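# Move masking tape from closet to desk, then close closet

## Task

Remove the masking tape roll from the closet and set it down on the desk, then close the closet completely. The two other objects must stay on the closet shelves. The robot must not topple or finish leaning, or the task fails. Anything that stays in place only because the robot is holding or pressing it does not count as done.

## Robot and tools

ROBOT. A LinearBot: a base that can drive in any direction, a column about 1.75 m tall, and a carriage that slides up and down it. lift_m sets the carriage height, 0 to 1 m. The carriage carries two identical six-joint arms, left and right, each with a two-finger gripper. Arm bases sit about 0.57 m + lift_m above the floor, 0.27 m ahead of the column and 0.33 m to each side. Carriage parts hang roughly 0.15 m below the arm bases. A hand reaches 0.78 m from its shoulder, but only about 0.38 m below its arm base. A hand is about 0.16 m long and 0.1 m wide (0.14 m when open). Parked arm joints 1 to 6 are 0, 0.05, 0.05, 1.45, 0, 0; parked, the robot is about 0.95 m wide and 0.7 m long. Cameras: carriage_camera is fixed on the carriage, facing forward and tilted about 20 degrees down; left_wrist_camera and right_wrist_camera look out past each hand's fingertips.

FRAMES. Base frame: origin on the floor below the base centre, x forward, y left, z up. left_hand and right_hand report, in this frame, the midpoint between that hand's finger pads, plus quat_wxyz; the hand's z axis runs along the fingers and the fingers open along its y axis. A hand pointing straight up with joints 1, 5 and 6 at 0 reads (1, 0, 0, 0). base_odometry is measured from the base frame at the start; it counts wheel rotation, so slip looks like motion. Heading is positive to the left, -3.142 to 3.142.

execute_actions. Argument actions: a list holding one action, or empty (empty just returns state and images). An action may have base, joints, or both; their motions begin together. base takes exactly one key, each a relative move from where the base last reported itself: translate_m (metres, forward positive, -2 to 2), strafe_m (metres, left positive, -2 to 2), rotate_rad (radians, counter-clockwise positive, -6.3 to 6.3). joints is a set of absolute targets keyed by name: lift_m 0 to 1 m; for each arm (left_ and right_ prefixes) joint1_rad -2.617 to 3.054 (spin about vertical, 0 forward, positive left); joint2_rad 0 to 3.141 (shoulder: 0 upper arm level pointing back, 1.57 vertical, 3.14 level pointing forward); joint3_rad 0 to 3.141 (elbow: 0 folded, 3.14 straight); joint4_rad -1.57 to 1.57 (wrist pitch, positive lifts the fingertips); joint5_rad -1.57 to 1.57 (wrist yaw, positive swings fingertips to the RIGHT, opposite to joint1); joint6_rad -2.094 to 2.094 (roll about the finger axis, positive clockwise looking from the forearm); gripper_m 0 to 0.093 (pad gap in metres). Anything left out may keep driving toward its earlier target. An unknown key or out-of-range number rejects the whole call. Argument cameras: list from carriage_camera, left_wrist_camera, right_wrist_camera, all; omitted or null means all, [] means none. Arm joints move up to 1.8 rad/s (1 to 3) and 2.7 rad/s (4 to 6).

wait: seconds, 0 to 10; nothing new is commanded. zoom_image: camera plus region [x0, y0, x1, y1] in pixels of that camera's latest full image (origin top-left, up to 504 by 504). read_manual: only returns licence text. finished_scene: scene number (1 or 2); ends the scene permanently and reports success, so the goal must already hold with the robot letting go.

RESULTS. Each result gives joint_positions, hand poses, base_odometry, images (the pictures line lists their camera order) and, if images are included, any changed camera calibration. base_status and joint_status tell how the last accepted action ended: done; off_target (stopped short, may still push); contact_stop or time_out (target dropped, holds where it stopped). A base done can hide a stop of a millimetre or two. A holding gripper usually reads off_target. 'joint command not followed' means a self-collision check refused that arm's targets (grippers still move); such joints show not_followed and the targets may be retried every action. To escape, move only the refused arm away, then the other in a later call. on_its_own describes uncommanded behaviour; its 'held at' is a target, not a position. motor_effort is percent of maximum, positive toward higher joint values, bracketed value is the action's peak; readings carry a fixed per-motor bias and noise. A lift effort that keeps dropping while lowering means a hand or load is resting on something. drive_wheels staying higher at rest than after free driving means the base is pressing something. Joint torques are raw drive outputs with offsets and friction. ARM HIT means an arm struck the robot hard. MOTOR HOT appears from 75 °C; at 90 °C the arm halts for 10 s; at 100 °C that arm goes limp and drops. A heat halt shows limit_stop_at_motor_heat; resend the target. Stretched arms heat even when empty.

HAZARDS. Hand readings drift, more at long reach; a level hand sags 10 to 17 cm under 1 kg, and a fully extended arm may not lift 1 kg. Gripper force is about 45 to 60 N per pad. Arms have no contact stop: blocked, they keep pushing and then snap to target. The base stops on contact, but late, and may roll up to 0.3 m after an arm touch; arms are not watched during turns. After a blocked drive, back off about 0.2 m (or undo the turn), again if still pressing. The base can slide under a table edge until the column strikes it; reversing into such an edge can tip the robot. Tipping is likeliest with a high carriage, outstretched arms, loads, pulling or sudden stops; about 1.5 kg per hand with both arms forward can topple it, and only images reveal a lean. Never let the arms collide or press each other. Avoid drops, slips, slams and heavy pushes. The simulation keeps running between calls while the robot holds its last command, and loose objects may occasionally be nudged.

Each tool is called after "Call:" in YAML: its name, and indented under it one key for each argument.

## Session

Call:
execute_actions:
  actions: []

Scene clock: 0.00 s.
Joint torques (N m, as the arm reports them, + toward a larger angle): no reading
base_odometry: x=+0.000 y=+0.000 heading=+0.000 (m, m, rad; odometry frame)
base_status: not commanded
joint_positions: lift_m=+0.302 left_joint1_rad=+0.022 left_joint2_rad=+0.046 left_joint3_rad=+0.041 left_joint4_rad=+1.421 left_joint5_rad=-0.028 left_joint6_rad=-0.013 left_gripper_m=+0.094 right_joint1_rad=-0.015 right_joint2_rad=+0.052 right_joint3_rad=+0.050 right_joint4_rad=+1.516 right_joint5_rad=+0.046 right_joint6_rad=-0.018 right_gripper_m=+0.095
joint_status: not commanded
motor_effort: lift_m=+18 drive_wheels=+0 (%)
left_hand: x=+0.3237 y=+0.3485 z=+1.3117 quat_wxyz=(+0.997, -0.015, +0.077, +0.005) (m; base frame)
right_hand: x=+0.2992 y=-0.3510 z=+1.3167 quat_wxyz=(+0.999, +0.023, +0.028, -0.017) (m; base frame)
pictures: carriage_camera, left_wrist_camera, right_wrist_camera
camera_calibration (this result's frames):
carriage_camera: T_world_to_cam=[[0.0130433, -0.998044, 0.0611319, -0.0832193], [-0.357447, -0.0617512, -0.93189, 1.28139], [0.933842, -0.00969653, -0.357553, 0.277779], [0, 0, 0, 1]] pos_world=[0.199713, -0.00123578, 1.29852]
left_wrist_camera: T_world_to_cam=[[0.0541624, -0.998165, 0.027059, 0.300144], [0.719967, 0.0202612, -0.693712, 0.682434], [0.691891, 0.0570548, 0.719744, -1.06794], [0, 0, 0, 1]] pos_world=[0.231315, 0.346698, 1.23394]
right_wrist_camera: T_world_to_cam=[[0.0165005, -0.999134, -0.0382078, -0.299224], [0.768005, 0.0371334, -0.639366, 0.631155], [0.640231, -0.0187939, 0.767953, -1.08166], [0, 0, 0, 1]] pos_world=[0.212722, -0.342731, 1.22277]
Images, in order (width x height): carriage_camera 504x504, left_wrist_camera 504x504, right_wrist_camera 504x504.

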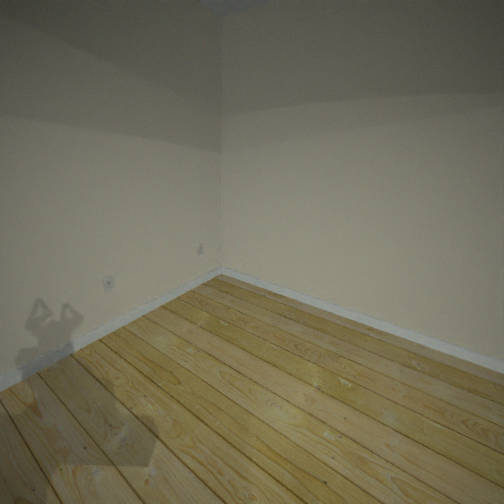

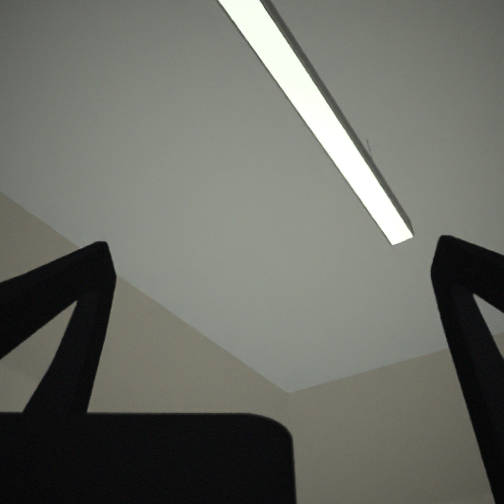

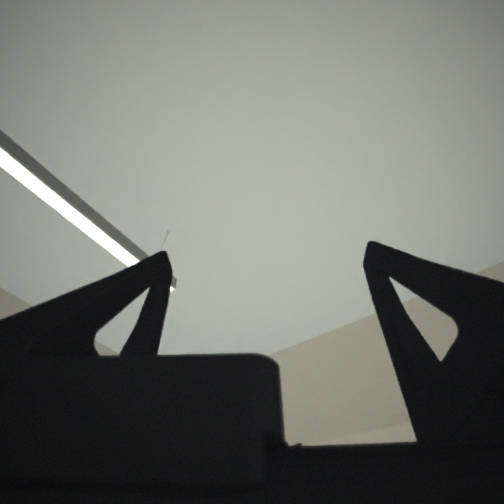

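Call:
execute_actions:
  actions:
    - {"joints":{"left_joint4_rad":0.0,"left_joint5_rad":-1.55,"right_joint4_rad":0.0,"right_joint5_rad":1.55}}
  cameras: ["left_wrist_camera","right_wrist_camera"]

Scene clock: 3.93 s.
Joint torques (N m, as the arm reports them, + toward a larger angle): left_arm=[ 0.09  2.24  7.52  1.59 -0.06  0.05] | right_arm=[ 0.13  3.32  8.67  1.65 -0.04  0.05]
base_odometry: x=+0.000 y=+0.000 heading=+0.000 (m, m, rad; odometry frame)
base_status: not commanded
joint_positions: lift_m=+0.302 left_joint1_rad=+0.022 left_joint2_rad=+0.046 left_joint3_rad=+0.041 left_joint4_rad=+0.007 left_joint5_rad=-1.541 left_joint6_rad=-0.013 left_gripper_m=+0.094 right_joint1_rad=-0.015 right_joint2_rad=+0.052 right_joint3_rad=+0.050 right_joint4_rad=+0.002 right_joint5_rad=+1.546 right_joint6_rad=-0.018 right_gripper_m=+0.095
joint_status: all done
motor_effort: lift_m=+18(18) drive_wheels=+0(0) (%)
left_hand: x=+0.3611 y=+0.5164 z=+1.0690 quat_wxyz=(+0.506, -0.502, +0.498, +0.494) (m; base frame)
right_hand: x=+0.3614 y=-0.5158 z=+1.0713 quat_wxyz=(+0.498, +0.493, +0.507, -0.502) (m; base frame)
pictures: left_wrist_camera, right_wrist_camera
camera_calibration (this result's frames):
left_wrist_camera: T_world_to_cam=[[0.999647, -0.00408515, -0.0262371, -0.325503], [-0.0238415, -0.573099, -0.819139, 1.19283], [-0.0116902, 0.819476, -0.572995, 0.313641], [0, 0, 0, 1]] pos_world=[0.357494, 0.425257, 1.14826]
right_wrist_camera: T_world_to_cam=[[-0.999244, -0.020083, -0.0333025, 0.3925], [0.0147218, 0.597266, -0.801908, 1.16796], [0.0359952, -0.801791, -0.596519, 0.340096], [0, 0, 0, 1]] pos_world=[0.362767, -0.417017, 1.15254]
Images, in order (width x height): left_wrist_camera 504x504, right_wrist_camera 504x504.

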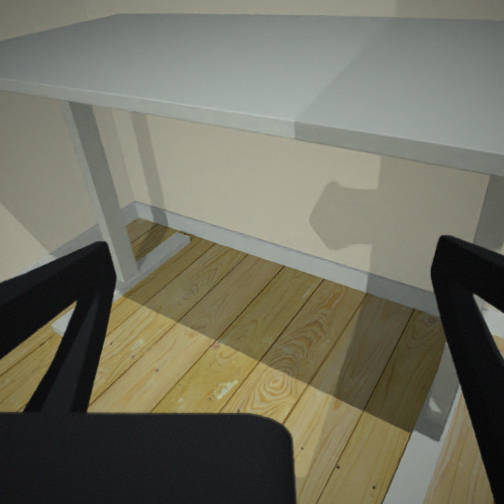

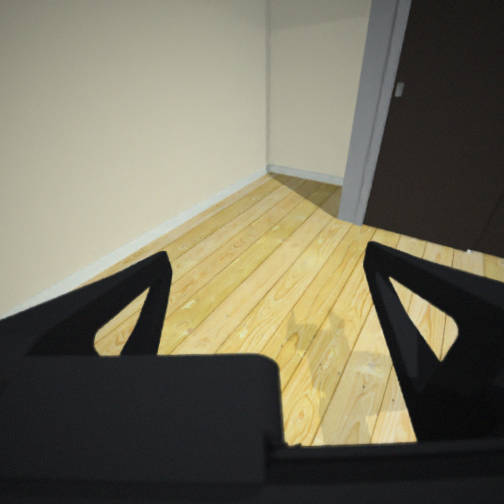

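Call:
execute_actions:
  actions:
    - {"base":{"rotate_rad":-2.128},"joints":{"left_joint1_rad":0,"left_joint4_rad":1.45,"left_joint5_rad":0,"right_joint1_rad":0,"right_joint4_rad":0.3,"right_joint5_rad":0,"right_gripper_m":0,"left_gripper_m":0}}
  cameras: ["carriage_camera","right_wrist_camera"]

Scene clock: 22.60 s.
Joint torques (N m, as the arm reports them, + toward a larger angle): left_arm=[-0.57  3.61  6.19  0.    0.17  0.04] | right_arm=[ 0.58  2.72  9.19  2.38 -0.09  0.02]
base_odometry: x=+0.000 y=+0.000 heading=-2.128 (m, m, rad; odometry frame)
base_status: done
joint_positions: lift_m=+0.302 left_joint1_rad=+0.007 left_joint2_rad=+0.046 left_joint3_rad=+0.041 left_joint4_rad=+1.443 left_joint5_rad=-0.008 left_joint6_rad=-0.013 left_gripper_m=+0.000 right_joint1_rad=-0.007 right_joint2_rad=+0.052 right_joint3_rad=+0.050 right_joint4_rad=+0.286 right_joint5_rad=+0.004 right_joint6_rad=-0.018 right_gripper_m=+0.001
joint_status: all done
motor_effort: lift_m=+18(18) drive_wheels=+6(12) (%)
left_hand: x=+0.3184 y=+0.3445 z=+1.3126 quat_wxyz=(+0.998, -0.005, +0.066, -0.003) (m; base frame)
right_hand: x=+0.5216 y=-0.3451 z=+1.1403 quat_wxyz=(+0.800, -0.002, +0.600, -0.011) (m; base frame)
pictures: carriage_camera, right_wrist_camera
camera_calibration (this result's frames):
carriage_camera: T_world_to_cam=[[0.0130433, -0.998044, 0.0611319, -0.0832193], [-0.357447, -0.0617512, -0.93189, 1.28139], [0.933842, -0.00969653, -0.357553, 0.277779], [0, 0, 0, 1]] pos_world=[0.199713, -0.00123578, 1.29852]
right_wrist_camera: T_world_to_cam=[[0.00832416, -0.999507, -0.0302673, -0.308644], [-0.348001, 0.0254807, -0.937148, 1.26501], [0.937457, 0.018334, -0.347617, 0.0413602], [0, 0, 0, 1]] pos_world=[0.404019, -0.341483, 1.19053]
Images, in order (width x height): carriage_camera 504x504, right_wrist_camera 504x504.

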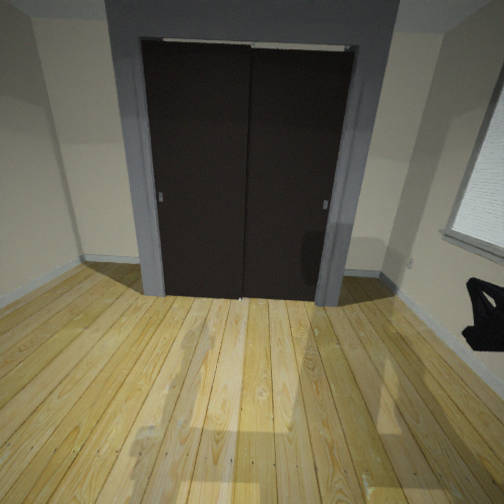

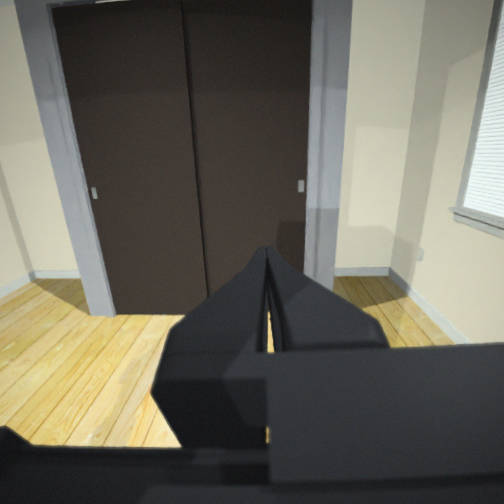

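Call:
zoom_image:
  camera: "carriage_camera"
  region: [120, 170, 370, 330]

Call:
zoom_image:
  camera: "carriage_camera"
  region: [120, 20, 380, 90]

Region (120, 170, 370, 330) of carriage_camera's 504x504 image, scaled by 2.016, with more detail than that image has; it fills the top 323 rows of this view, and the rest is white.

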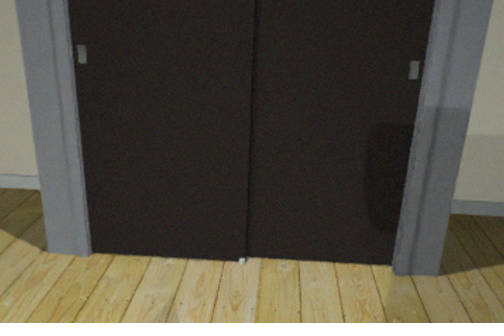

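Region (120, 20, 380, 90) of carriage_camera's 504x504 image, scaled by 1.938, with more detail than that image has; it fills the top 136 rows of this view, and the rest is white.

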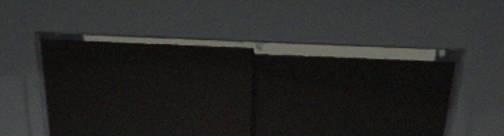

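Call:
execute_actions:
  actions:
    - {"base":{"strafe_m":0.435},"joints":{"lift_m":0.22,"left_joint2_rad":0.05,"left_joint3_rad":0.065,"left_joint4_rad":0.0,"right_joint4_rad":1.45}}
  cameras: []

Call:
execute_actions:
  actions:
    - {"base":{"translate_m":1.58}}
  cameras: ["carriage_camera","left_wrist_camera"]

Scene clock: 47.07 s.
Joint torques (N m, as the arm reports them, + toward a larger angle): left_arm=[-0.63  1.94  8.52  2.49  0.13  0.05] | right_arm=[ 0.76  4.93  6.97 -0.12 -0.03  0.08]
base_odometry: x=+0.369 y=-0.231 heading=-2.129 (m, m, rad; odometry frame)
base_status: done
joint_positions: lift_m=+0.220 left_joint1_rad=+0.007 left_joint2_rad=+0.046 left_joint3_rad=+0.053 left_joint4_rad=+0.004 left_joint5_rad=-0.007 left_joint6_rad=-0.013 left_gripper_m=+0.000 right_joint1_rad=-0.007 right_joint2_rad=+0.052 right_joint3_rad=+0.050 right_joint4_rad=+1.447 right_joint5_rad=+0.003 right_joint6_rad=-0.018 right_gripper_m=+0.001
joint_status: all done
motor_effort: lift_m=+19(21) drive_wheels=+5(13) (%)
left_hand: x=+0.5309 y=+0.3458 z=+0.9926 quat_wxyz=(+0.711, -0.010, +0.703, +0.000) (m; base frame)
right_hand: x=+0.3162 y=-0.3436 z=+1.2334 quat_wxyz=(+0.998, +0.001, +0.062, -0.013) (m; base frame)
pictures: none
No camera images: the call's "cameras" was empty. Leave "cameras" out to get every camera's image.

Scene clock: 52.60 s.
Joint torques (N m, as the arm reports them, + toward a larger angle): left_arm=[-0.74  1.83  8.71  2.48  0.12  0.06] | right_arm=[ 0.71  4.97  6.89 -0.14 -0.06  0.09]
base_odometry: x=-0.466 y=-1.572 heading=-2.128 (m, m, rad; odometry frame)
base_status: done
joint_positions: lift_m=+0.220 left_joint1_rad=+0.007 left_joint2_rad=+0.046 left_joint3_rad=+0.053 left_joint4_rad=+0.004 left_joint5_rad=-0.006 left_joint6_rad=-0.013 left_gripper_m=+0.000 right_joint1_rad=-0.007 right_joint2_rad=+0.052 right_joint3_rad=+0.050 right_joint4_rad=+1.452 right_joint5_rad=+0.003 right_joint6_rad=-0.018 right_gripper_m=+0.001
joint_status: not commanded
motor_effort: lift_m=+18(19) drive_wheels=+4(11) (%)
left_hand: x=+0.5309 y=+0.3457 z=+0.9925 quat_wxyz=(+0.711, -0.009, +0.703, +0.000) (m; base frame)
right_hand: x=+0.3151 y=-0.3436 z=+1.2335 quat_wxyz=(+0.998, +0.001, +0.060, -0.013) (m; base frame)
pictures: carriage_camera, left_wrist_camera
camera_calibration (this result's frames):
carriage_camera: T_world_to_cam=[[0.0130433, -0.998044, 0.0611319, -0.0782112], [-0.357447, -0.0617512, -0.93189, 1.20505], [0.933842, -0.00969653, -0.357553, 0.248487], [0, 0, 0, 1]] pos_world=[0.199713, -0.00123578, 1.2166]
left_wrist_camera: T_world_to_cam=[[0.0174422, -0.999458, -0.027903, 0.369217], [-0.564867, 0.0131767, -0.825077, 1.12685], [0.824998, 0.0301526, -0.564331, 0.231756], [0, 0, 0, 1]] pos_world=[0.438884, 0.347181, 1.07083]
Images, in order (width x height): carriage_camera 504x504, left_wrist_camera 504x504.

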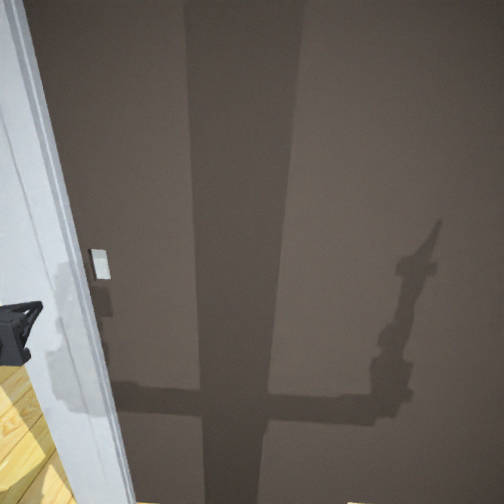

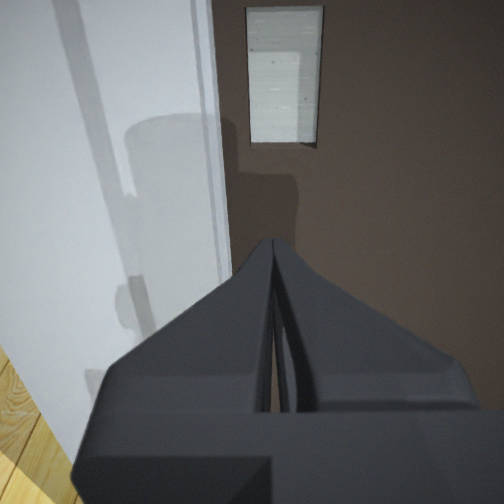

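Call:
execute_actions:
  actions:
    - {"base":{"strafe_m":-0.016},"joints":{"lift_m":0.23}}
  cameras: []

Call:
execute_actions:
  actions:
    - {"base":{"translate_m":0.155}}
  cameras: ["carriage_camera","left_wrist_camera"]

Call:
zoom_image:
  camera: "carriage_camera"
  region: [0, 260, 90, 350]

Scene clock: 66.00 s.
Joint torques (N m, as the arm reports them, + toward a larger angle): left_arm=[-0.56  1.87  8.6   2.43  0.12  0.03] | right_arm=[ 0.84  5.06  7.04 -0.18 -0.03  0.08]
base_odometry: x=-0.479 y=-1.564 heading=-2.127 (m, m, rad; odometry frame)
base_status: done
joint_positions: lift_m=+0.230 left_joint1_rad=+0.007 left_joint2_rad=+0.046 left_joint3_rad=+0.053 left_joint4_rad=+0.004 left_joint5_rad=-0.006 left_joint6_rad=-0.013 left_gripper_m=+0.000 right_joint1_rad=-0.007 right_joint2_rad=+0.052 right_joint3_rad=+0.050 right_joint4_rad=+1.452 right_joint5_rad=+0.002 right_joint6_rad=-0.018 right_gripper_m=+0.001
joint_status: all done
motor_effort: lift_m=+18(23) drive_wheels=+4(6) (%)
left_hand: x=+0.5309 y=+0.3457 z=+1.0027 quat_wxyz=(+0.711, -0.009, +0.703, +0.000) (m; base frame)
right_hand: x=+0.3152 y=-0.3434 z=+1.2436 quat_wxyz=(+0.998, +0.001, +0.060, -0.013) (m; base frame)
pictures: none
No camera images: the call's "cameras" was empty. Leave "cameras" out to get every camera's image.

Scene clock: 67.97 s.
Joint torques (N m, as the arm reports them, + toward a larger angle): left_arm=[-0.8   1.84  8.48  2.44  0.12  0.03] | right_arm=[ 0.61  4.96  7.05 -0.18 -0.06  0.03]
base_odometry: x=-0.561 y=-1.695 heading=-2.128 (m, m, rad; odometry frame)
base_status: done
joint_positions: lift_m=+0.230 left_joint1_rad=+0.007 left_joint2_rad=+0.046 left_joint3_rad=+0.053 left_joint4_rad=+0.004 left_joint5_rad=-0.006 left_joint6_rad=-0.013 left_gripper_m=+0.000 right_joint1_rad=-0.007 right_joint2_rad=+0.052 right_joint3_rad=+0.050 right_joint4_rad=+1.451 right_joint5_rad=+0.002 right_joint6_rad=-0.018 right_gripper_m=+0.001
joint_status: not commanded
motor_effort: lift_m=+18(18) drive_wheels=+4(8) (%)
left_hand: x=+0.5309 y=+0.3457 z=+1.0026 quat_wxyz=(+0.711, -0.009, +0.703, +0.000) (m; base frame)
right_hand: x=+0.3153 y=-0.3434 z=+1.2436 quat_wxyz=(+0.998, +0.001, +0.061, -0.013) (m; base frame)
pictures: carriage_camera, left_wrist_camera
camera_calibration (this result's frames):
carriage_camera: T_world_to_cam=[[0.0130433, -0.998044, 0.0611319, -0.078827], [-0.357447, -0.0617512, -0.93189, 1.21443], [0.933842, -0.00969653, -0.357553, 0.252089], [0, 0, 0, 1]] pos_world=[0.199713, -0.00123578, 1.22667]
left_wrist_camera: T_world_to_cam=[[0.0174422, -0.999458, -0.027903, 0.369498], [-0.564867, 0.0131767, -0.825077, 1.13516], [0.824998, 0.0301526, -0.564331, 0.237441], [0, 0, 0, 1]] pos_world=[0.438884, 0.347181, 1.0809]
Images, in order (width x height): carriage_camera 504x504, left_wrist_camera 504x504.

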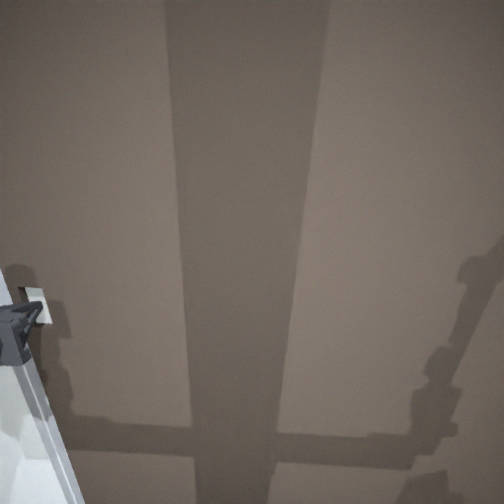

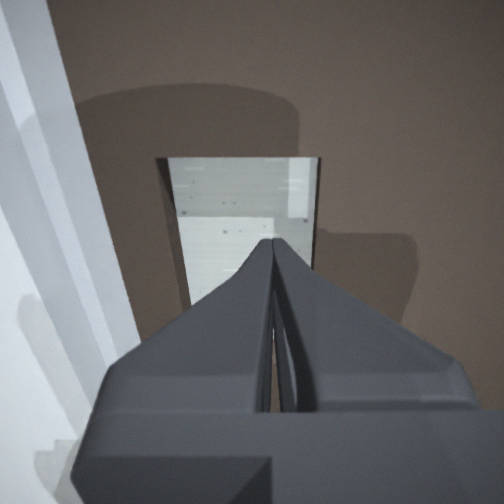

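Region (0, 260, 90, 350) of carriage_camera's 504x504 image, scaled by 5.600, with more detail than that image has.

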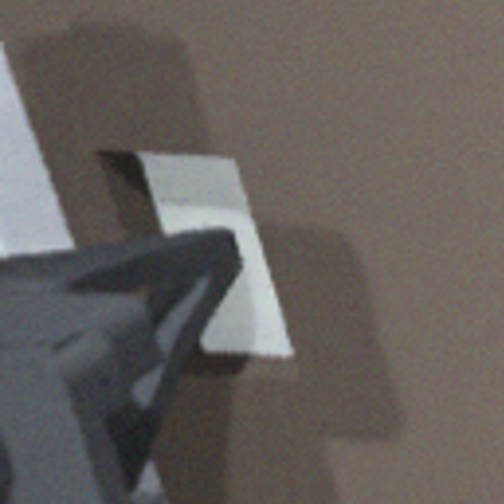

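Call:
execute_actions:
  actions:
    - {"base":{"translate_m":0.008}}
  cameras: []

Call:
execute_actions:
  actions:
    - {"base":{"strafe_m":-0.02}}
  cameras: ["left_wrist_camera"]

Scene clock: 73.27 s.
Joint torques (N m, as the arm reports them, + toward a larger angle): left_arm=[-0.62  1.92  8.53  2.45  0.12  0.04] | right_arm=[ 0.7   5.04  7.14 -0.15 -0.06  0.05]
base_odometry: x=-0.566 y=-1.702 heading=-2.128 (m, m, rad; odometry frame)
base_status: done
joint_positions: lift_m=+0.230 left_joint1_rad=+0.007 left_joint2_rad=+0.046 left_joint3_rad=+0.053 left_joint4_rad=+0.003 left_joint5_rad=-0.006 left_joint6_rad=-0.013 left_gripper_m=+0.000 right_joint1_rad=-0.007 right_joint2_rad=+0.052 right_joint3_rad=+0.050 right_joint4_rad=+1.451 right_joint5_rad=+0.002 right_joint6_rad=-0.018 right_gripper_m=+0.001
joint_status: not commanded
motor_effort: lift_m=+18(18) drive_wheels=-2(10) (%)
left_hand: x=+0.5309 y=+0.3456 z=+1.0023 quat_wxyz=(+0.710, -0.009, +0.704, +0.000) (m; base frame)
right_hand: x=+0.3153 y=-0.3434 z=+1.2436 quat_wxyz=(+0.998, +0.001, +0.061, -0.013) (m; base frame)
pictures: none
No camera images: the call's "cameras" was empty. Leave "cameras" out to get every camera's image.

Scene clock: 74.23 s.
Joint torques (N m, as the arm reports them, + toward a larger angle): left_arm=[-0.63  1.84  8.64  2.52  0.56  0.  ] | right_arm=[ 0.6   5.03  7.17 -0.18 -0.06  0.03]
base_odometry: x=-0.583 y=-1.692 heading=-2.128 (m, m, rad; odometry frame)
base_status: done
joint_positions: lift_m=+0.230 left_joint1_rad=+0.007 left_joint2_rad=+0.046 left_joint3_rad=+0.053 left_joint4_rad=+0.001 left_joint5_rad=-0.040 left_joint6_rad=-0.013 left_gripper_m=+0.000 right_joint1_rad=-0.007 right_joint2_rad=+0.052 right_joint3_rad=+0.050 right_joint4_rad=+1.451 right_joint5_rad=+0.002 right_joint6_rad=-0.018 right_gripper_m=+0.001
joint_status: not commanded
motor_effort: lift_m=+18(18) drive_wheels=+4(7) (%)
left_hand: x=+0.5307 y=+0.3514 z=+1.0019 quat_wxyz=(+0.710, -0.021, +0.704, +0.012) (m; base frame)
right_hand: x=+0.3154 y=-0.3434 z=+1.2436 quat_wxyz=(+0.998, +0.001, +0.061, -0.013) (m; base frame)
pictures: left_wrist_camera
camera_calibration (this result's frames):
left_wrist_camera: T_world_to_cam=[[0.0509024, -0.99832, -0.0276663, 0.356852], [-0.567185, -0.00609627, -0.823568, 1.14094], [0.822016, 0.0576134, -0.566543, 0.231179], [0, 0, 0, 1]] pos_world=[0.438926, 0.349889, 1.08049]
Images, in order (width x height): left_wrist_camera 504x504.

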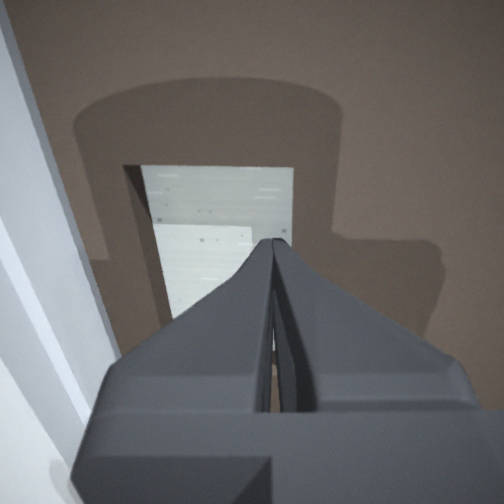

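Call:
execute_actions:
  actions:
    - {"base":{"strafe_m":-0.3},"joints":{"left_joint1_rad":-0.03}}
  cameras: ["carriage_camera","left_wrist_camera"]

Scene clock: 79.20 s.
Joint torques (N m, as the arm reports them, + toward a larger angle): left_arm=[-2.12  2.91  7.68  2.98  2.39  0.08] | right_arm=[ 0.71  4.82  6.97 -0.14 -0.06  0.  ]
base_odometry: x=-0.837 y=-1.533 heading=-2.127 (m, m, rad; odometry frame)
base_status: done
joint_positions: lift_m=+0.230 left_joint1_rad=-0.008 left_joint2_rad=+0.034 left_joint3_rad=+0.067 left_joint4_rad=-0.044 left_joint5_rad=-0.208 left_joint6_rad=-0.017 left_gripper_m=+0.000 right_joint1_rad=-0.007 right_joint2_rad=+0.052 right_joint3_rad=+0.050 right_joint4_rad=+1.451 right_joint5_rad=+0.002 right_joint6_rad=-0.018 right_gripper_m=+0.001
joint_status: left_joint1_rad off_target (ended at -0.008, target -0.030)
motor_effort: lift_m=+18(18) drive_wheels=+4(10) (%)
left_hand: x=+0.5256 y=+0.3765 z=+1.0006 quat_wxyz=(+0.700, -0.076, +0.707, +0.065) (m; base frame)
right_hand: x=+0.3154 y=-0.3434 z=+1.2436 quat_wxyz=(+0.998, +0.001, +0.061, -0.013) (m; base frame)
pictures: carriage_camera, left_wrist_camera
camera_calibration (this result's frames):
carriage_camera: T_world_to_cam=[[0.0130433, -0.998044, 0.0611319, -0.0788267], [-0.357447, -0.0617512, -0.93189, 1.21443], [0.933842, -0.00969653, -0.357553, 0.252087], [0, 0, 0, 1]] pos_world=[0.199713, -0.00123578, 1.22667]
left_wrist_camera: T_world_to_cam=[[0.202331, -0.97896, -0.026469, 0.293992], [-0.574189, -0.0966912, -0.812993, 1.16427], [0.793328, 0.179692, -0.581671, 0.217425], [0, 0, 0, 1]] pos_world=[0.436536, 0.361311, 1.08079]
Images, in order (width x height): carriage_camera 504x504, left_wrist_camera 504x504.

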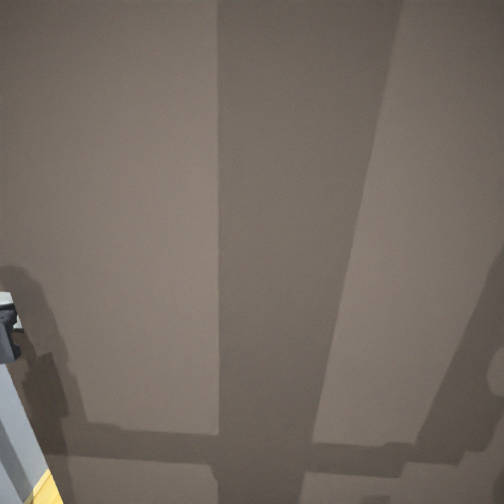

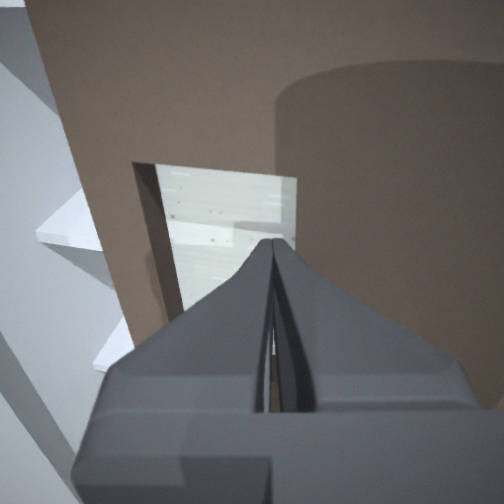

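Call:
execute_actions:
  actions:
    - {"base":{"translate_m":-0.01}}
  cameras: ["left_wrist_camera"]

Scene clock: 83.70 s.
Joint torques (N m, as the arm reports them, + toward a larger angle): left_arm=[-0.96  2.89  7.69  2.7   0.37  0.09] | right_arm=[ 0.64  4.84  7.09 -0.17 -0.04  0.05]
base_odometry: x=-0.832 y=-1.525 heading=-2.127 (m, m, rad; odometry frame)
base_status: done
joint_positions: lift_m=+0.230 left_joint1_rad=-0.019 left_joint2_rad=+0.034 left_joint3_rad=+0.067 left_joint4_rad=-0.016 left_joint5_rad=-0.030 left_joint6_rad=-0.017 left_gripper_m=+0.000 right_joint1_rad=-0.007 right_joint2_rad=+0.052 right_joint3_rad=+0.050 right_joint4_rad=+1.452 right_joint5_rad=+0.002 right_joint6_rad=-0.018 right_gripper_m=+0.001
joint_status: not commanded
motor_effort: lift_m=+18(18) drive_wheels=+1(8) (%)
left_hand: x=+0.5290 y=+0.3432 z=+1.0074 quat_wxyz=(+0.713, -0.010, +0.701, -0.003) (m; base frame)
right_hand: x=+0.3151 y=-0.3434 z=+1.2436 quat_wxyz=(+0.998, +0.001, +0.060, -0.013) (m; base frame)
pictures: left_wrist_camera
camera_calibration (this result's frames):
left_wrist_camera: T_world_to_cam=[[0.0145053, -0.999616, -0.0236263, 0.364506], [-0.559431, 0.0114711, -0.828798, 1.13951], [0.82875, 0.0252392, -0.559049, 0.236145], [0, 0, 0, 1]] pos_world=[0.436487, 0.345334, 1.08506]
Images, in order (width x height): left_wrist_camera 504x504.

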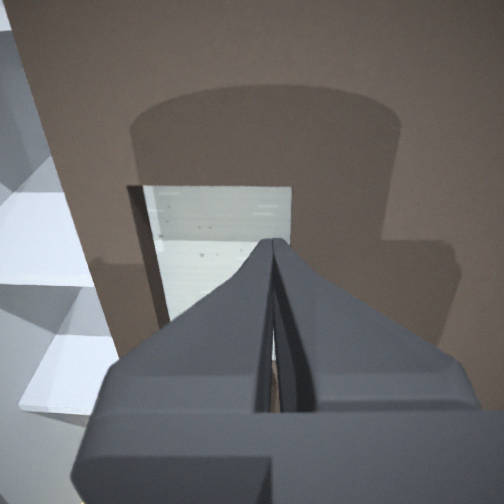

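Call:
execute_actions:
  actions:
    - {"base":{"rotate_rad":-0.02}}
  cameras: []

Call:
execute_actions:
  actions:
    - {"base":{"translate_m":-0.005}}
  cameras: ["left_wrist_camera"]

Scene clock: 99.33 s.
Joint torques (N m, as the arm reports them, + toward a larger angle): left_arm=[-1.    3.32  7.25  2.92  0.94  0.05] | right_arm=[ 0.65  4.99  7.1  -0.17 -0.02  0.04]
base_odometry: x=-0.833 y=-1.525 heading=-2.145 (m, m, rad; odometry frame)
base_status: done
joint_positions: lift_m=+0.230 left_joint1_rad=-0.019 left_joint2_rad=+0.027 left_joint3_rad=+0.071 left_joint4_rad=-0.036 left_joint5_rad=-0.076 left_joint6_rad=-0.017 left_gripper_m=+0.000 right_joint1_rad=-0.007 right_joint2_rad=+0.052 right_joint3_rad=+0.050 right_joint4_rad=+1.453 right_joint5_rad=+0.002 right_joint6_rad=-0.018 right_gripper_m=+0.001
joint_status: not commanded
motor_effort: lift_m=+18(18) drive_wheels=-9(12) (%)
left_hand: x=+0.5279 y=+0.3513 z=+1.0061 quat_wxyz=(+0.710, -0.026, +0.704, +0.014) (m; base frame)
right_hand: x=+0.3148 y=-0.3433 z=+1.2436 quat_wxyz=(+0.998, +0.000, +0.060, -0.013) (m; base frame)
pictures: none
No camera images: the call's "cameras" was empty. Leave "cameras" out to get every camera's image.

Scene clock: 100.10 s.
Joint torques (N m, as the arm reports them, + toward a larger angle): left_arm=[-0.97  2.84  7.31  2.68  0.71  0.06] | right_arm=[ 0.68  4.93  7.01 -0.18 -0.04  0.03]
base_odometry: x=-0.830 y=-1.521 heading=-2.145 (m, m, rad; odometry frame)
base_status: done
joint_positions: lift_m=+0.230 left_joint1_rad=-0.019 left_joint2_rad=+0.035 left_joint3_rad=+0.071 left_joint4_rad=-0.014 left_joint5_rad=-0.059 left_joint6_rad=-0.017 left_gripper_m=+0.000 right_joint1_rad=-0.007 right_joint2_rad=+0.052 right_joint3_rad=+0.050 right_joint4_rad=+1.452 right_joint5_rad=+0.002 right_joint6_rad=-0.018 right_gripper_m=+0.001
joint_status: not commanded
motor_effort: lift_m=+18(18) drive_wheels=+3(10) (%)
left_hand: x=+0.5286 y=+0.3482 z=+1.0097 quat_wxyz=(+0.715, -0.020, +0.699, +0.008) (m; base frame)
right_hand: x=+0.3152 y=-0.3433 z=+1.2436 quat_wxyz=(+0.998, +0.000, +0.060, -0.013) (m; base frame)
pictures: left_wrist_camera
camera_calibration (this result's frames):
left_wrist_camera: T_world_to_cam=[[0.0435945, -0.998789, -0.0227982, 0.35305], [-0.555097, -0.00524272, -0.831769, 1.1477], [0.830643, 0.0489158, -0.554653, 0.223949], [0, 0, 0, 1]] pos_world=[0.435673, 0.347685, 1.08689]
Images, in order (width x height): left_wrist_camera 504x504.

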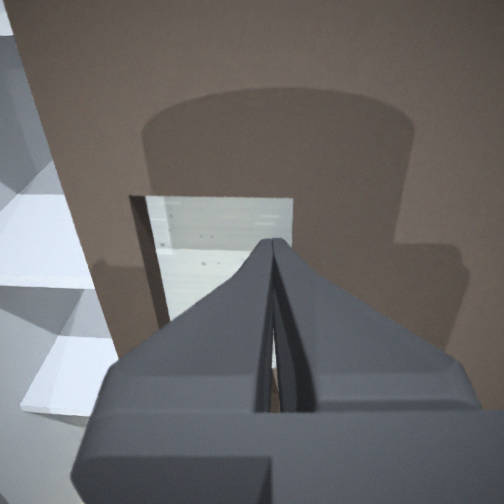

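Call:
execute_actions:
  actions:
    - {"base":{"translate_m":-0.004}}
  cameras: []

Call:
execute_actions:
  actions:
    - {"base":{"strafe_m":-0.33},"joints":{"left_joint1_rad":-0.045}}
  cameras: ["carriage_camera","left_wrist_camera"]

Scene clock: 103.97 s.
Joint torques (N m, as the arm reports them, + toward a larger angle): left_arm=[-0.92  2.95  7.36  2.61  0.57  0.09] | right_arm=[ 0.7   4.89  6.99 -0.17 -0.04  0.04]
base_odometry: x=-0.828 y=-1.518 heading=-2.145 (m, m, rad; odometry frame)
base_status: done
joint_positions: lift_m=+0.230 left_joint1_rad=-0.019 left_joint2_rad=+0.035 left_joint3_rad=+0.071 left_joint4_rad=-0.009 left_joint5_rad=-0.048 left_joint6_rad=-0.017 left_gripper_m=+0.000 right_joint1_rad=-0.007 right_joint2_rad=+0.052 right_joint3_rad=+0.050 right_joint4_rad=+1.451 right_joint5_rad=+0.002 right_joint6_rad=-0.018 right_gripper_m=+0.001
joint_status: not commanded
motor_effort: lift_m=+18(18) drive_wheels=+2(8) (%)
left_hand: x=+0.5286 y=+0.3464 z=+1.0111 quat_wxyz=(+0.717, -0.016, +0.697, +0.004) (m; base frame)
right_hand: x=+0.3153 y=-0.3433 z=+1.2435 quat_wxyz=(+0.998, +0.000, +0.061, -0.013) (m; base frame)
pictures: none
No camera images: the call's "cameras" was empty. Leave "cameras" out to get every camera's image.

Scene clock: 106.53 s.
Joint torques (N m, as the arm reports them, + toward a larger angle): left_arm=[-0.27  3.31  7.37  2.66  0.76  0.08] | right_arm=[ 0.55  5.08  7.07 -0.16 -0.06  0.04]
base_odometry: x=-1.105 y=-1.338 heading=-2.145 (m, m, rad; odometry frame)
base_status: done
joint_positions: lift_m=+0.230 left_joint1_rad=-0.041 left_joint2_rad=+0.030 left_joint3_rad=+0.071 left_joint4_rad=-0.018 left_joint5_rad=-0.064 left_joint6_rad=-0.017 left_gripper_m=+0.000 right_joint1_rad=-0.007 right_joint2_rad=+0.052 right_joint3_rad=+0.050 right_joint4_rad=+1.450 right_joint5_rad=+0.002 right_joint6_rad=-0.018 right_gripper_m=+0.001
joint_status: all done
motor_effort: lift_m=+18(18) drive_wheels=+0(8) (%)
left_hand: x=+0.5282 y=+0.3437 z=+1.0099 quat_wxyz=(+0.715, -0.014, +0.699, +0.001) (m; base frame)
right_hand: x=+0.3155 y=-0.3433 z=+1.2435 quat_wxyz=(+0.998, +0.000, +0.061, -0.013) (m; base frame)
pictures: carriage_camera, left_wrist_camera
camera_calibration (this result's frames):
carriage_camera: T_world_to_cam=[[0.0130433, -0.998044, 0.0611319, -0.0788249], [-0.357447, -0.0617512, -0.93189, 1.2144], [0.933842, -0.00969653, -0.357553, 0.252076], [0, 0, 0, 1]] pos_world=[0.199713, -0.00123578, 1.22664]
left_wrist_camera: T_world_to_cam=[[0.026849, -0.999384, -0.022601, 0.35745], [-0.554159, 0.00393691, -0.832402, 1.14462], [0.831978, 0.0348737, -0.553712, 0.227728], [0, 0, 0, 1]] pos_world=[0.435237, 0.344782, 1.08695]
Images, in order (width x height): carriage_camera 504x504, left_wrist_camera 504x504.

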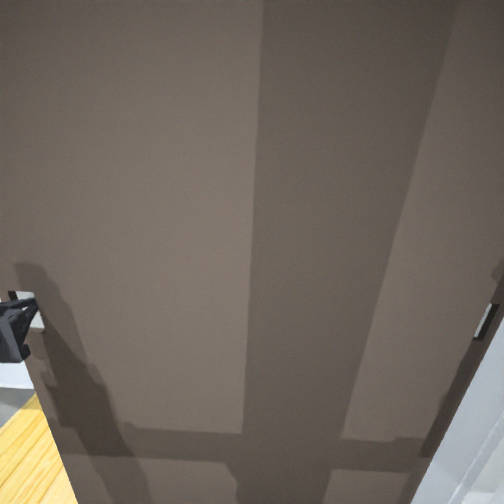

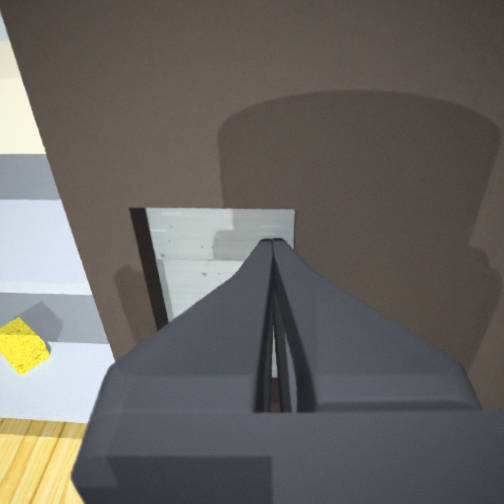

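Call:
execute_actions:
  actions:
    - {"base":{"translate_m":-0.15}}
  cameras: []

Call:
execute_actions:
  actions:
    - {"base":{"strafe_m":0.47},"joints":{"lift_m":0.35,"left_joint1_rad":0,"left_joint4_rad":0.3,"left_gripper_m":0.09}}
  cameras: ["carriage_camera","left_wrist_camera"]

Scene clock: 119.20 s.
Joint torques (N m, as the arm reports them, + toward a larger angle): left_arm=[-0.29  2.69  7.24  2.61  0.19  0.09] | right_arm=[ 0.75  5.04  6.92 -0.19 -0.09  0.05]
base_odometry: x=-1.024 y=-1.212 heading=-2.146 (m, m, rad; odometry frame)
base_status: done
joint_positions: lift_m=+0.230 left_joint1_rad=-0.041 left_joint2_rad=+0.036 left_joint3_rad=+0.071 left_joint4_rad=-0.010 left_joint5_rad=-0.010 left_joint6_rad=-0.017 left_gripper_m=+0.000 right_joint1_rad=-0.007 right_joint2_rad=+0.052 right_joint3_rad=+0.050 right_joint4_rad=+1.450 right_joint5_rad=+0.002 right_joint6_rad=-0.018 right_gripper_m=+0.001
joint_status: not commanded
motor_effort: lift_m=+18(18) drive_wheels=+1(7) (%)
left_hand: x=+0.5287 y=+0.3345 z=+1.0105 quat_wxyz=(+0.716, +0.005, +0.698, -0.017) (m; base frame)
right_hand: x=+0.3155 y=-0.3433 z=+1.2435 quat_wxyz=(+0.998, +0.000, +0.061, -0.013) (m; base frame)
pictures: none
No camera images: the call's "cameras" was empty. Leave "cameras" out to get every camera's image.

Scene clock: 122.33 s.
Joint torques (N m, as the arm reports them, + toward a larger angle): left_arm=[0.48 2.89 7.04 2.19 0.15 0.08] | right_arm=[ 0.76  4.73  6.95 -0.16 -0.06  0.04]
base_odometry: x=-0.629 y=-1.467 heading=-2.145 (m, m, rad; odometry frame)
base_status: done
joint_positions: lift_m=+0.350 left_joint1_rad=-0.005 left_joint2_rad=+0.036 left_joint3_rad=+0.071 left_joint4_rad=+0.305 left_joint5_rad=-0.007 left_joint6_rad=-0.017 left_gripper_m=+0.090 right_joint1_rad=-0.007 right_joint2_rad=+0.052 right_joint3_rad=+0.050 right_joint4_rad=+1.450 right_joint5_rad=+0.002 right_joint6_rad=-0.018 right_gripper_m=+0.001
joint_status: all done
motor_effort: lift_m=+18(22) drive_wheels=+3(7) (%)
left_hand: x=+0.5148 y=+0.3429 z=+1.2063 quat_wxyz=(+0.817, -0.006, +0.577, -0.007) (m; base frame)
right_hand: x=+0.3155 y=-0.3433 z=+1.3636 quat_wxyz=(+0.998, +0.000, +0.061, -0.013) (m; base frame)
pictures: carriage_camera, left_wrist_camera
camera_calibration (this result's frames):
carriage_camera: T_world_to_cam=[[0.0130433, -0.998044, 0.0611319, -0.0861635], [-0.357447, -0.0617512, -0.93189, 1.32627], [0.933842, -0.00969653, -0.357553, 0.294999], [0, 0, 0, 1]] pos_world=[0.199713, -0.00123578, 1.34668]
left_wrist_camera: T_world_to_cam=[[0.0135208, -0.999727, -0.0190743, 0.36419], [-0.267216, 0.0147696, -0.963523, 1.30744], [0.963542, 0.0181246, -0.266943, -0.0602357], [0, 0, 0, 1]] pos_world=[0.402483, 0.345872, 1.25061]
Images, in order (width x height): carriage_camera 504x504, left_wrist_camera 504x504.

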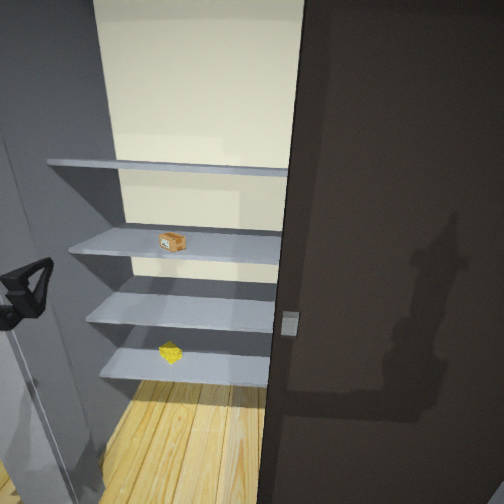

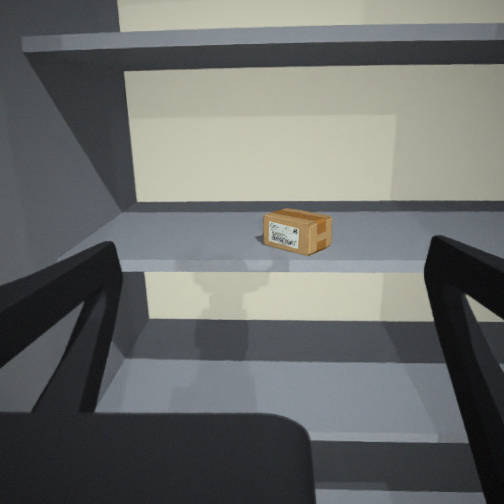

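Call:
execute_actions:
  actions:
    - {"joints":{"left_joint2_rad":1.4,"left_joint3_rad":1.4,"left_joint4_rad":0.0,"left_joint5_rad":1.0,"left_gripper_m":0.093}}
  cameras: ["left_wrist_camera"]

Scene clock: 133.17 s.
Joint torques (N m, as the arm reports them, + toward a larger angle): left_arm=[ 0.55 -5.14  9.13  2.11  0.22  0.09] | right_arm=[ 0.83  5.01  7.02 -0.18 -0.09  0.05]
base_odometry: x=-0.629 y=-1.467 heading=-2.145 (m, m, rad; odometry frame)
base_status: not commanded
joint_positions: lift_m=+0.350 left_joint1_rad=-0.005 left_joint2_rad=+1.396 left_joint3_rad=+1.377 left_joint4_rad=+0.005 left_joint5_rad=+0.989 left_joint6_rad=-0.017 left_gripper_m=+0.093 right_joint1_rad=-0.007 right_joint2_rad=+0.052 right_joint3_rad=+0.050 right_joint4_rad=+1.450 right_joint5_rad=+0.002 right_joint6_rad=-0.018 right_gripper_m=+0.001
joint_status: all done
motor_effort: lift_m=+18(18) drive_wheels=-2(2) (%)
left_hand: x=+0.6721 y=+0.1972 z=+1.3591 quat_wxyz=(+0.614, +0.330, +0.629, -0.345) (m; base frame)
right_hand: x=+0.3155 y=-0.3433 z=+1.3635 quat_wxyz=(+0.998, +0.000, +0.061, -0.013) (m; base frame)
pictures: left_wrist_camera
camera_calibration (this result's frames):
left_wrist_camera: T_world_to_cam=[[-0.836422, -0.547939, -0.0126401, 0.692681], [-0.30894, 0.490391, -0.814907, 1.23105], [0.452718, -0.677701, -0.579454, 0.73693], [0, 0, 0, 1]] pos_world=[0.626072, 0.275271, 1.43896]
Images, in order (width x height): left_wrist_camera 504x504.

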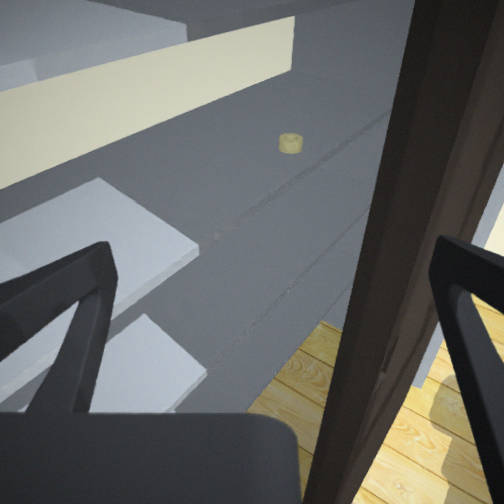

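Call:
execute_actions:
  actions:
    - {"base":{"strafe_m":-0.53},"joints":{"lift_m":0.225,"left_joint2_rad":0.05,"left_joint3_rad":0.065,"left_joint4_rad":1.45,"left_joint5_rad":0.0,"left_gripper_m":0.0,"right_joint4_rad":0.0}}
  cameras: ["carriage_camera","right_wrist_camera"]

Scene clock: 186.20 s.
Joint torques (N m, as the arm reports them, + toward a larger angle): left_arm=[ 0.41  2.8   4.51 -0.07 -0.04  0.06] | right_arm=[ 0.62  2.57  9.17  2.53 -0.04  0.05]
base_odometry: x=-1.074 y=-1.179 heading=-2.146 (m, m, rad; odometry frame)
base_status: done
joint_positions: lift_m=+0.225 left_joint1_rad=-0.004 left_joint2_rad=+0.059 left_joint3_rad=+0.082 left_joint4_rad=+1.446 left_joint5_rad=+0.007 left_joint6_rad=-0.017 left_gripper_m=+0.000 right_joint1_rad=-0.007 right_joint2_rad=+0.052 right_joint3_rad=+0.050 right_joint4_rad=-0.005 right_joint5_rad=+0.001 right_joint6_rad=-0.018 right_gripper_m=+0.001
joint_status: all done
motor_effort: lift_m=+19(18) drive_wheels=-2(8) (%)
left_hand: x=+0.3089 y=+0.3416 z=+1.2470 quat_wxyz=(+0.999, +0.003, +0.051, -0.011) (m; base frame)
right_hand: x=+0.5315 y=-0.3446 z=+0.9927 quat_wxyz=(+0.705, -0.004, +0.710, -0.009) (m; base frame)
pictures: carriage_camera, right_wrist_camera
camera_calibration (this result's frames):
carriage_camera: T_world_to_cam=[[0.0130433, -0.998044, 0.0611319, -0.0785159], [-0.357447, -0.0617512, -0.93189, 1.20969], [0.933842, -0.00969653, -0.357553, 0.250269], [0, 0, 0, 1]] pos_world=[0.199713, -0.00123578, 1.22158]
right_wrist_camera: T_world_to_cam=[[0.00205776, -0.999443, -0.0333184, -0.306352], [-0.602367, 0.0253566, -0.797816, 1.12696], [0.798216, 0.0217116, -0.601979, 0.308481], [0, 0, 0, 1]] pos_world=[0.433237, -0.341455, 1.0746]
Images, in order (width x height): carriage_camera 504x504, right_wrist_camera 504x504.

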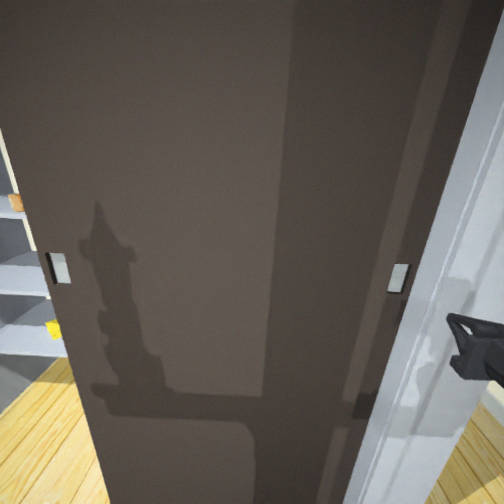

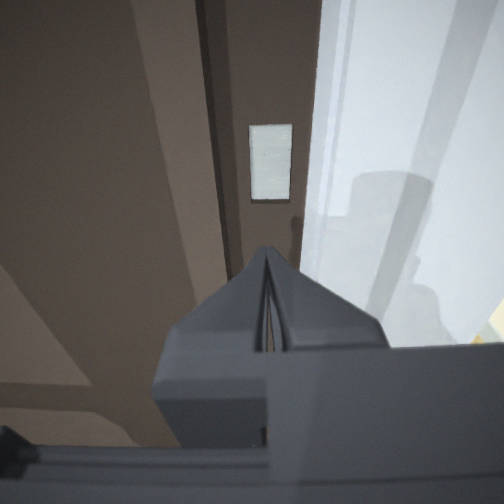

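Call:
execute_actions:
  actions:
    - {"base":{"strafe_m":0.02},"joints":{"lift_m":0.206,"right_joint5_rad":0.155}}
  cameras: []

Call:
execute_actions:
  actions:
    - {"base":{"translate_m":0.15}}
  cameras: ["carriage_camera","right_wrist_camera"]

Call:
zoom_image:
  camera: "carriage_camera"
  region: [404, 260, 504, 360]

Scene clock: 214.43 s.
Joint torques (N m, as the arm reports them, + toward a larger angle): left_arm=[ 0.43  2.75  4.82 -0.12  0.    0.11] | right_arm=[0.69 2.53 9.11 2.59 0.05 0.04]
base_odometry: x=-1.057 y=-1.190 heading=-2.146 (m, m, rad; odometry frame)
base_status: done
joint_positions: lift_m=+0.206 left_joint1_rad=-0.004 left_joint2_rad=+0.059 left_joint3_rad=+0.079 left_joint4_rad=+1.447 left_joint5_rad=+0.006 left_joint6_rad=-0.017 left_gripper_m=+0.000 right_joint1_rad=-0.007 right_joint2_rad=+0.052 right_joint3_rad=+0.050 right_joint4_rad=-0.011 right_joint5_rad=+0.150 right_joint6_rad=-0.018 right_gripper_m=+0.001
joint_status: all done
motor_effort: lift_m=+19(19) drive_wheels=+1(8) (%)
left_hand: x=+0.3098 y=+0.3416 z=+1.2269 quat_wxyz=(+0.999, +0.003, +0.052, -0.011) (m; base frame)
right_hand: x=+0.5294 y=-0.3701 z=+0.9723 quat_wxyz=(+0.700, +0.048, +0.710, -0.062) (m; base frame)
pictures: none
No camera images: the call's "cameras" was empty. Leave "cameras" out to get every camera's image.

Scene clock: 216.27 s.
Joint torques (N m, as the arm reports them, + toward a larger angle): left_arm=[ 0.37  2.76  4.84 -0.1   0.    0.08] | right_arm=[0.72 2.68 9.42 2.59 0.04 0.05]
base_odometry: x=-1.139 y=-1.315 heading=-2.147 (m, m, rad; odometry frame)
base_status: done
joint_positions: lift_m=+0.206 left_joint1_rad=-0.004 left_joint2_rad=+0.059 left_joint3_rad=+0.079 left_joint4_rad=+1.449 left_joint5_rad=+0.006 left_joint6_rad=-0.017 left_gripper_m=+0.000 right_joint1_rad=-0.007 right_joint2_rad=+0.052 right_joint3_rad=+0.050 right_joint4_rad=-0.010 right_joint5_rad=+0.150 right_joint6_rad=-0.018 right_gripper_m=+0.001
joint_status: not commanded
motor_effort: lift_m=+19(19) drive_wheels=-3(12) (%)
left_hand: x=+0.3096 y=+0.3416 z=+1.2270 quat_wxyz=(+0.999, +0.003, +0.051, -0.011) (m; base frame)
right_hand: x=+0.5293 y=-0.3702 z=+0.9725 quat_wxyz=(+0.700, +0.048, +0.710, -0.062) (m; base frame)
pictures: carriage_camera, right_wrist_camera
camera_calibration (this result's frames):
carriage_camera: T_world_to_cam=[[0.0130433, -0.998044, 0.0611319, -0.0773549], [-0.357447, -0.0617512, -0.93189, 1.19199], [0.933842, -0.00969653, -0.357553, 0.243478], [0, 0, 0, 1]] pos_world=[0.199713, -0.00123578, 1.20259]
right_wrist_camera: T_world_to_cam=[[-0.146645, -0.988684, -0.0316105, -0.251499], [-0.595927, 0.113805, -0.794934, 1.13675], [0.789536, -0.0977352, -0.605872, 0.262733], [0, 0, 0, 1]] pos_world=[0.433104, -0.352343, 1.05488]
Images, in order (width x height): carriage_camera 504x504, right_wrist_camera 504x504.

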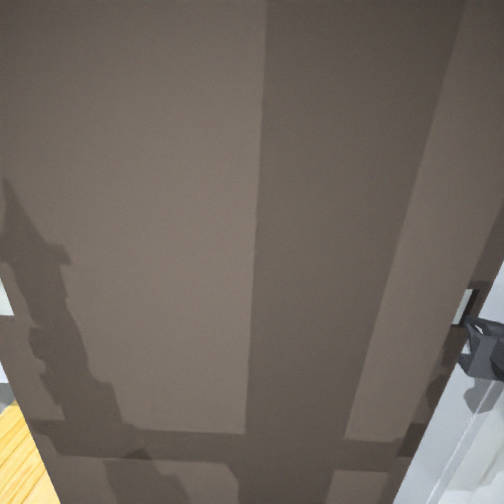

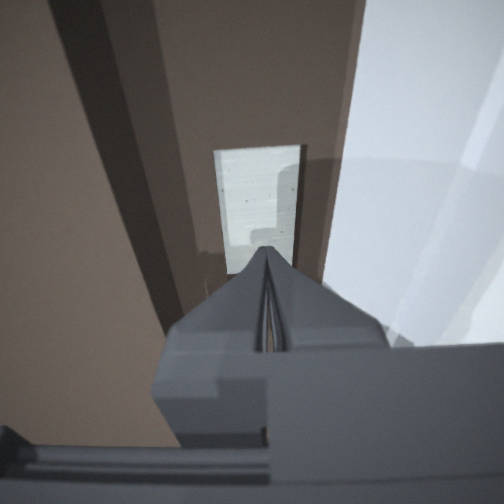

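Region (404, 260, 504, 360) of carriage_camera's 504x504 image, scaled by 5.040, with more detail than that image has.

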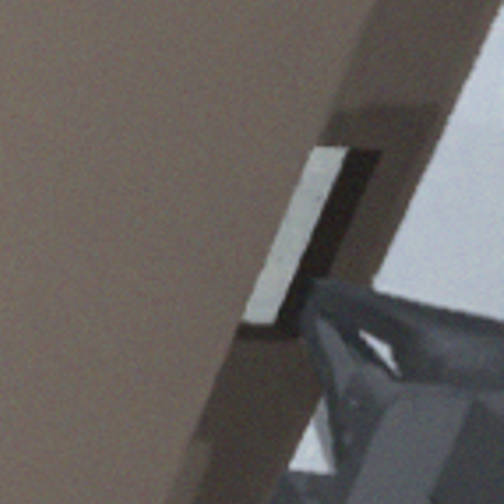

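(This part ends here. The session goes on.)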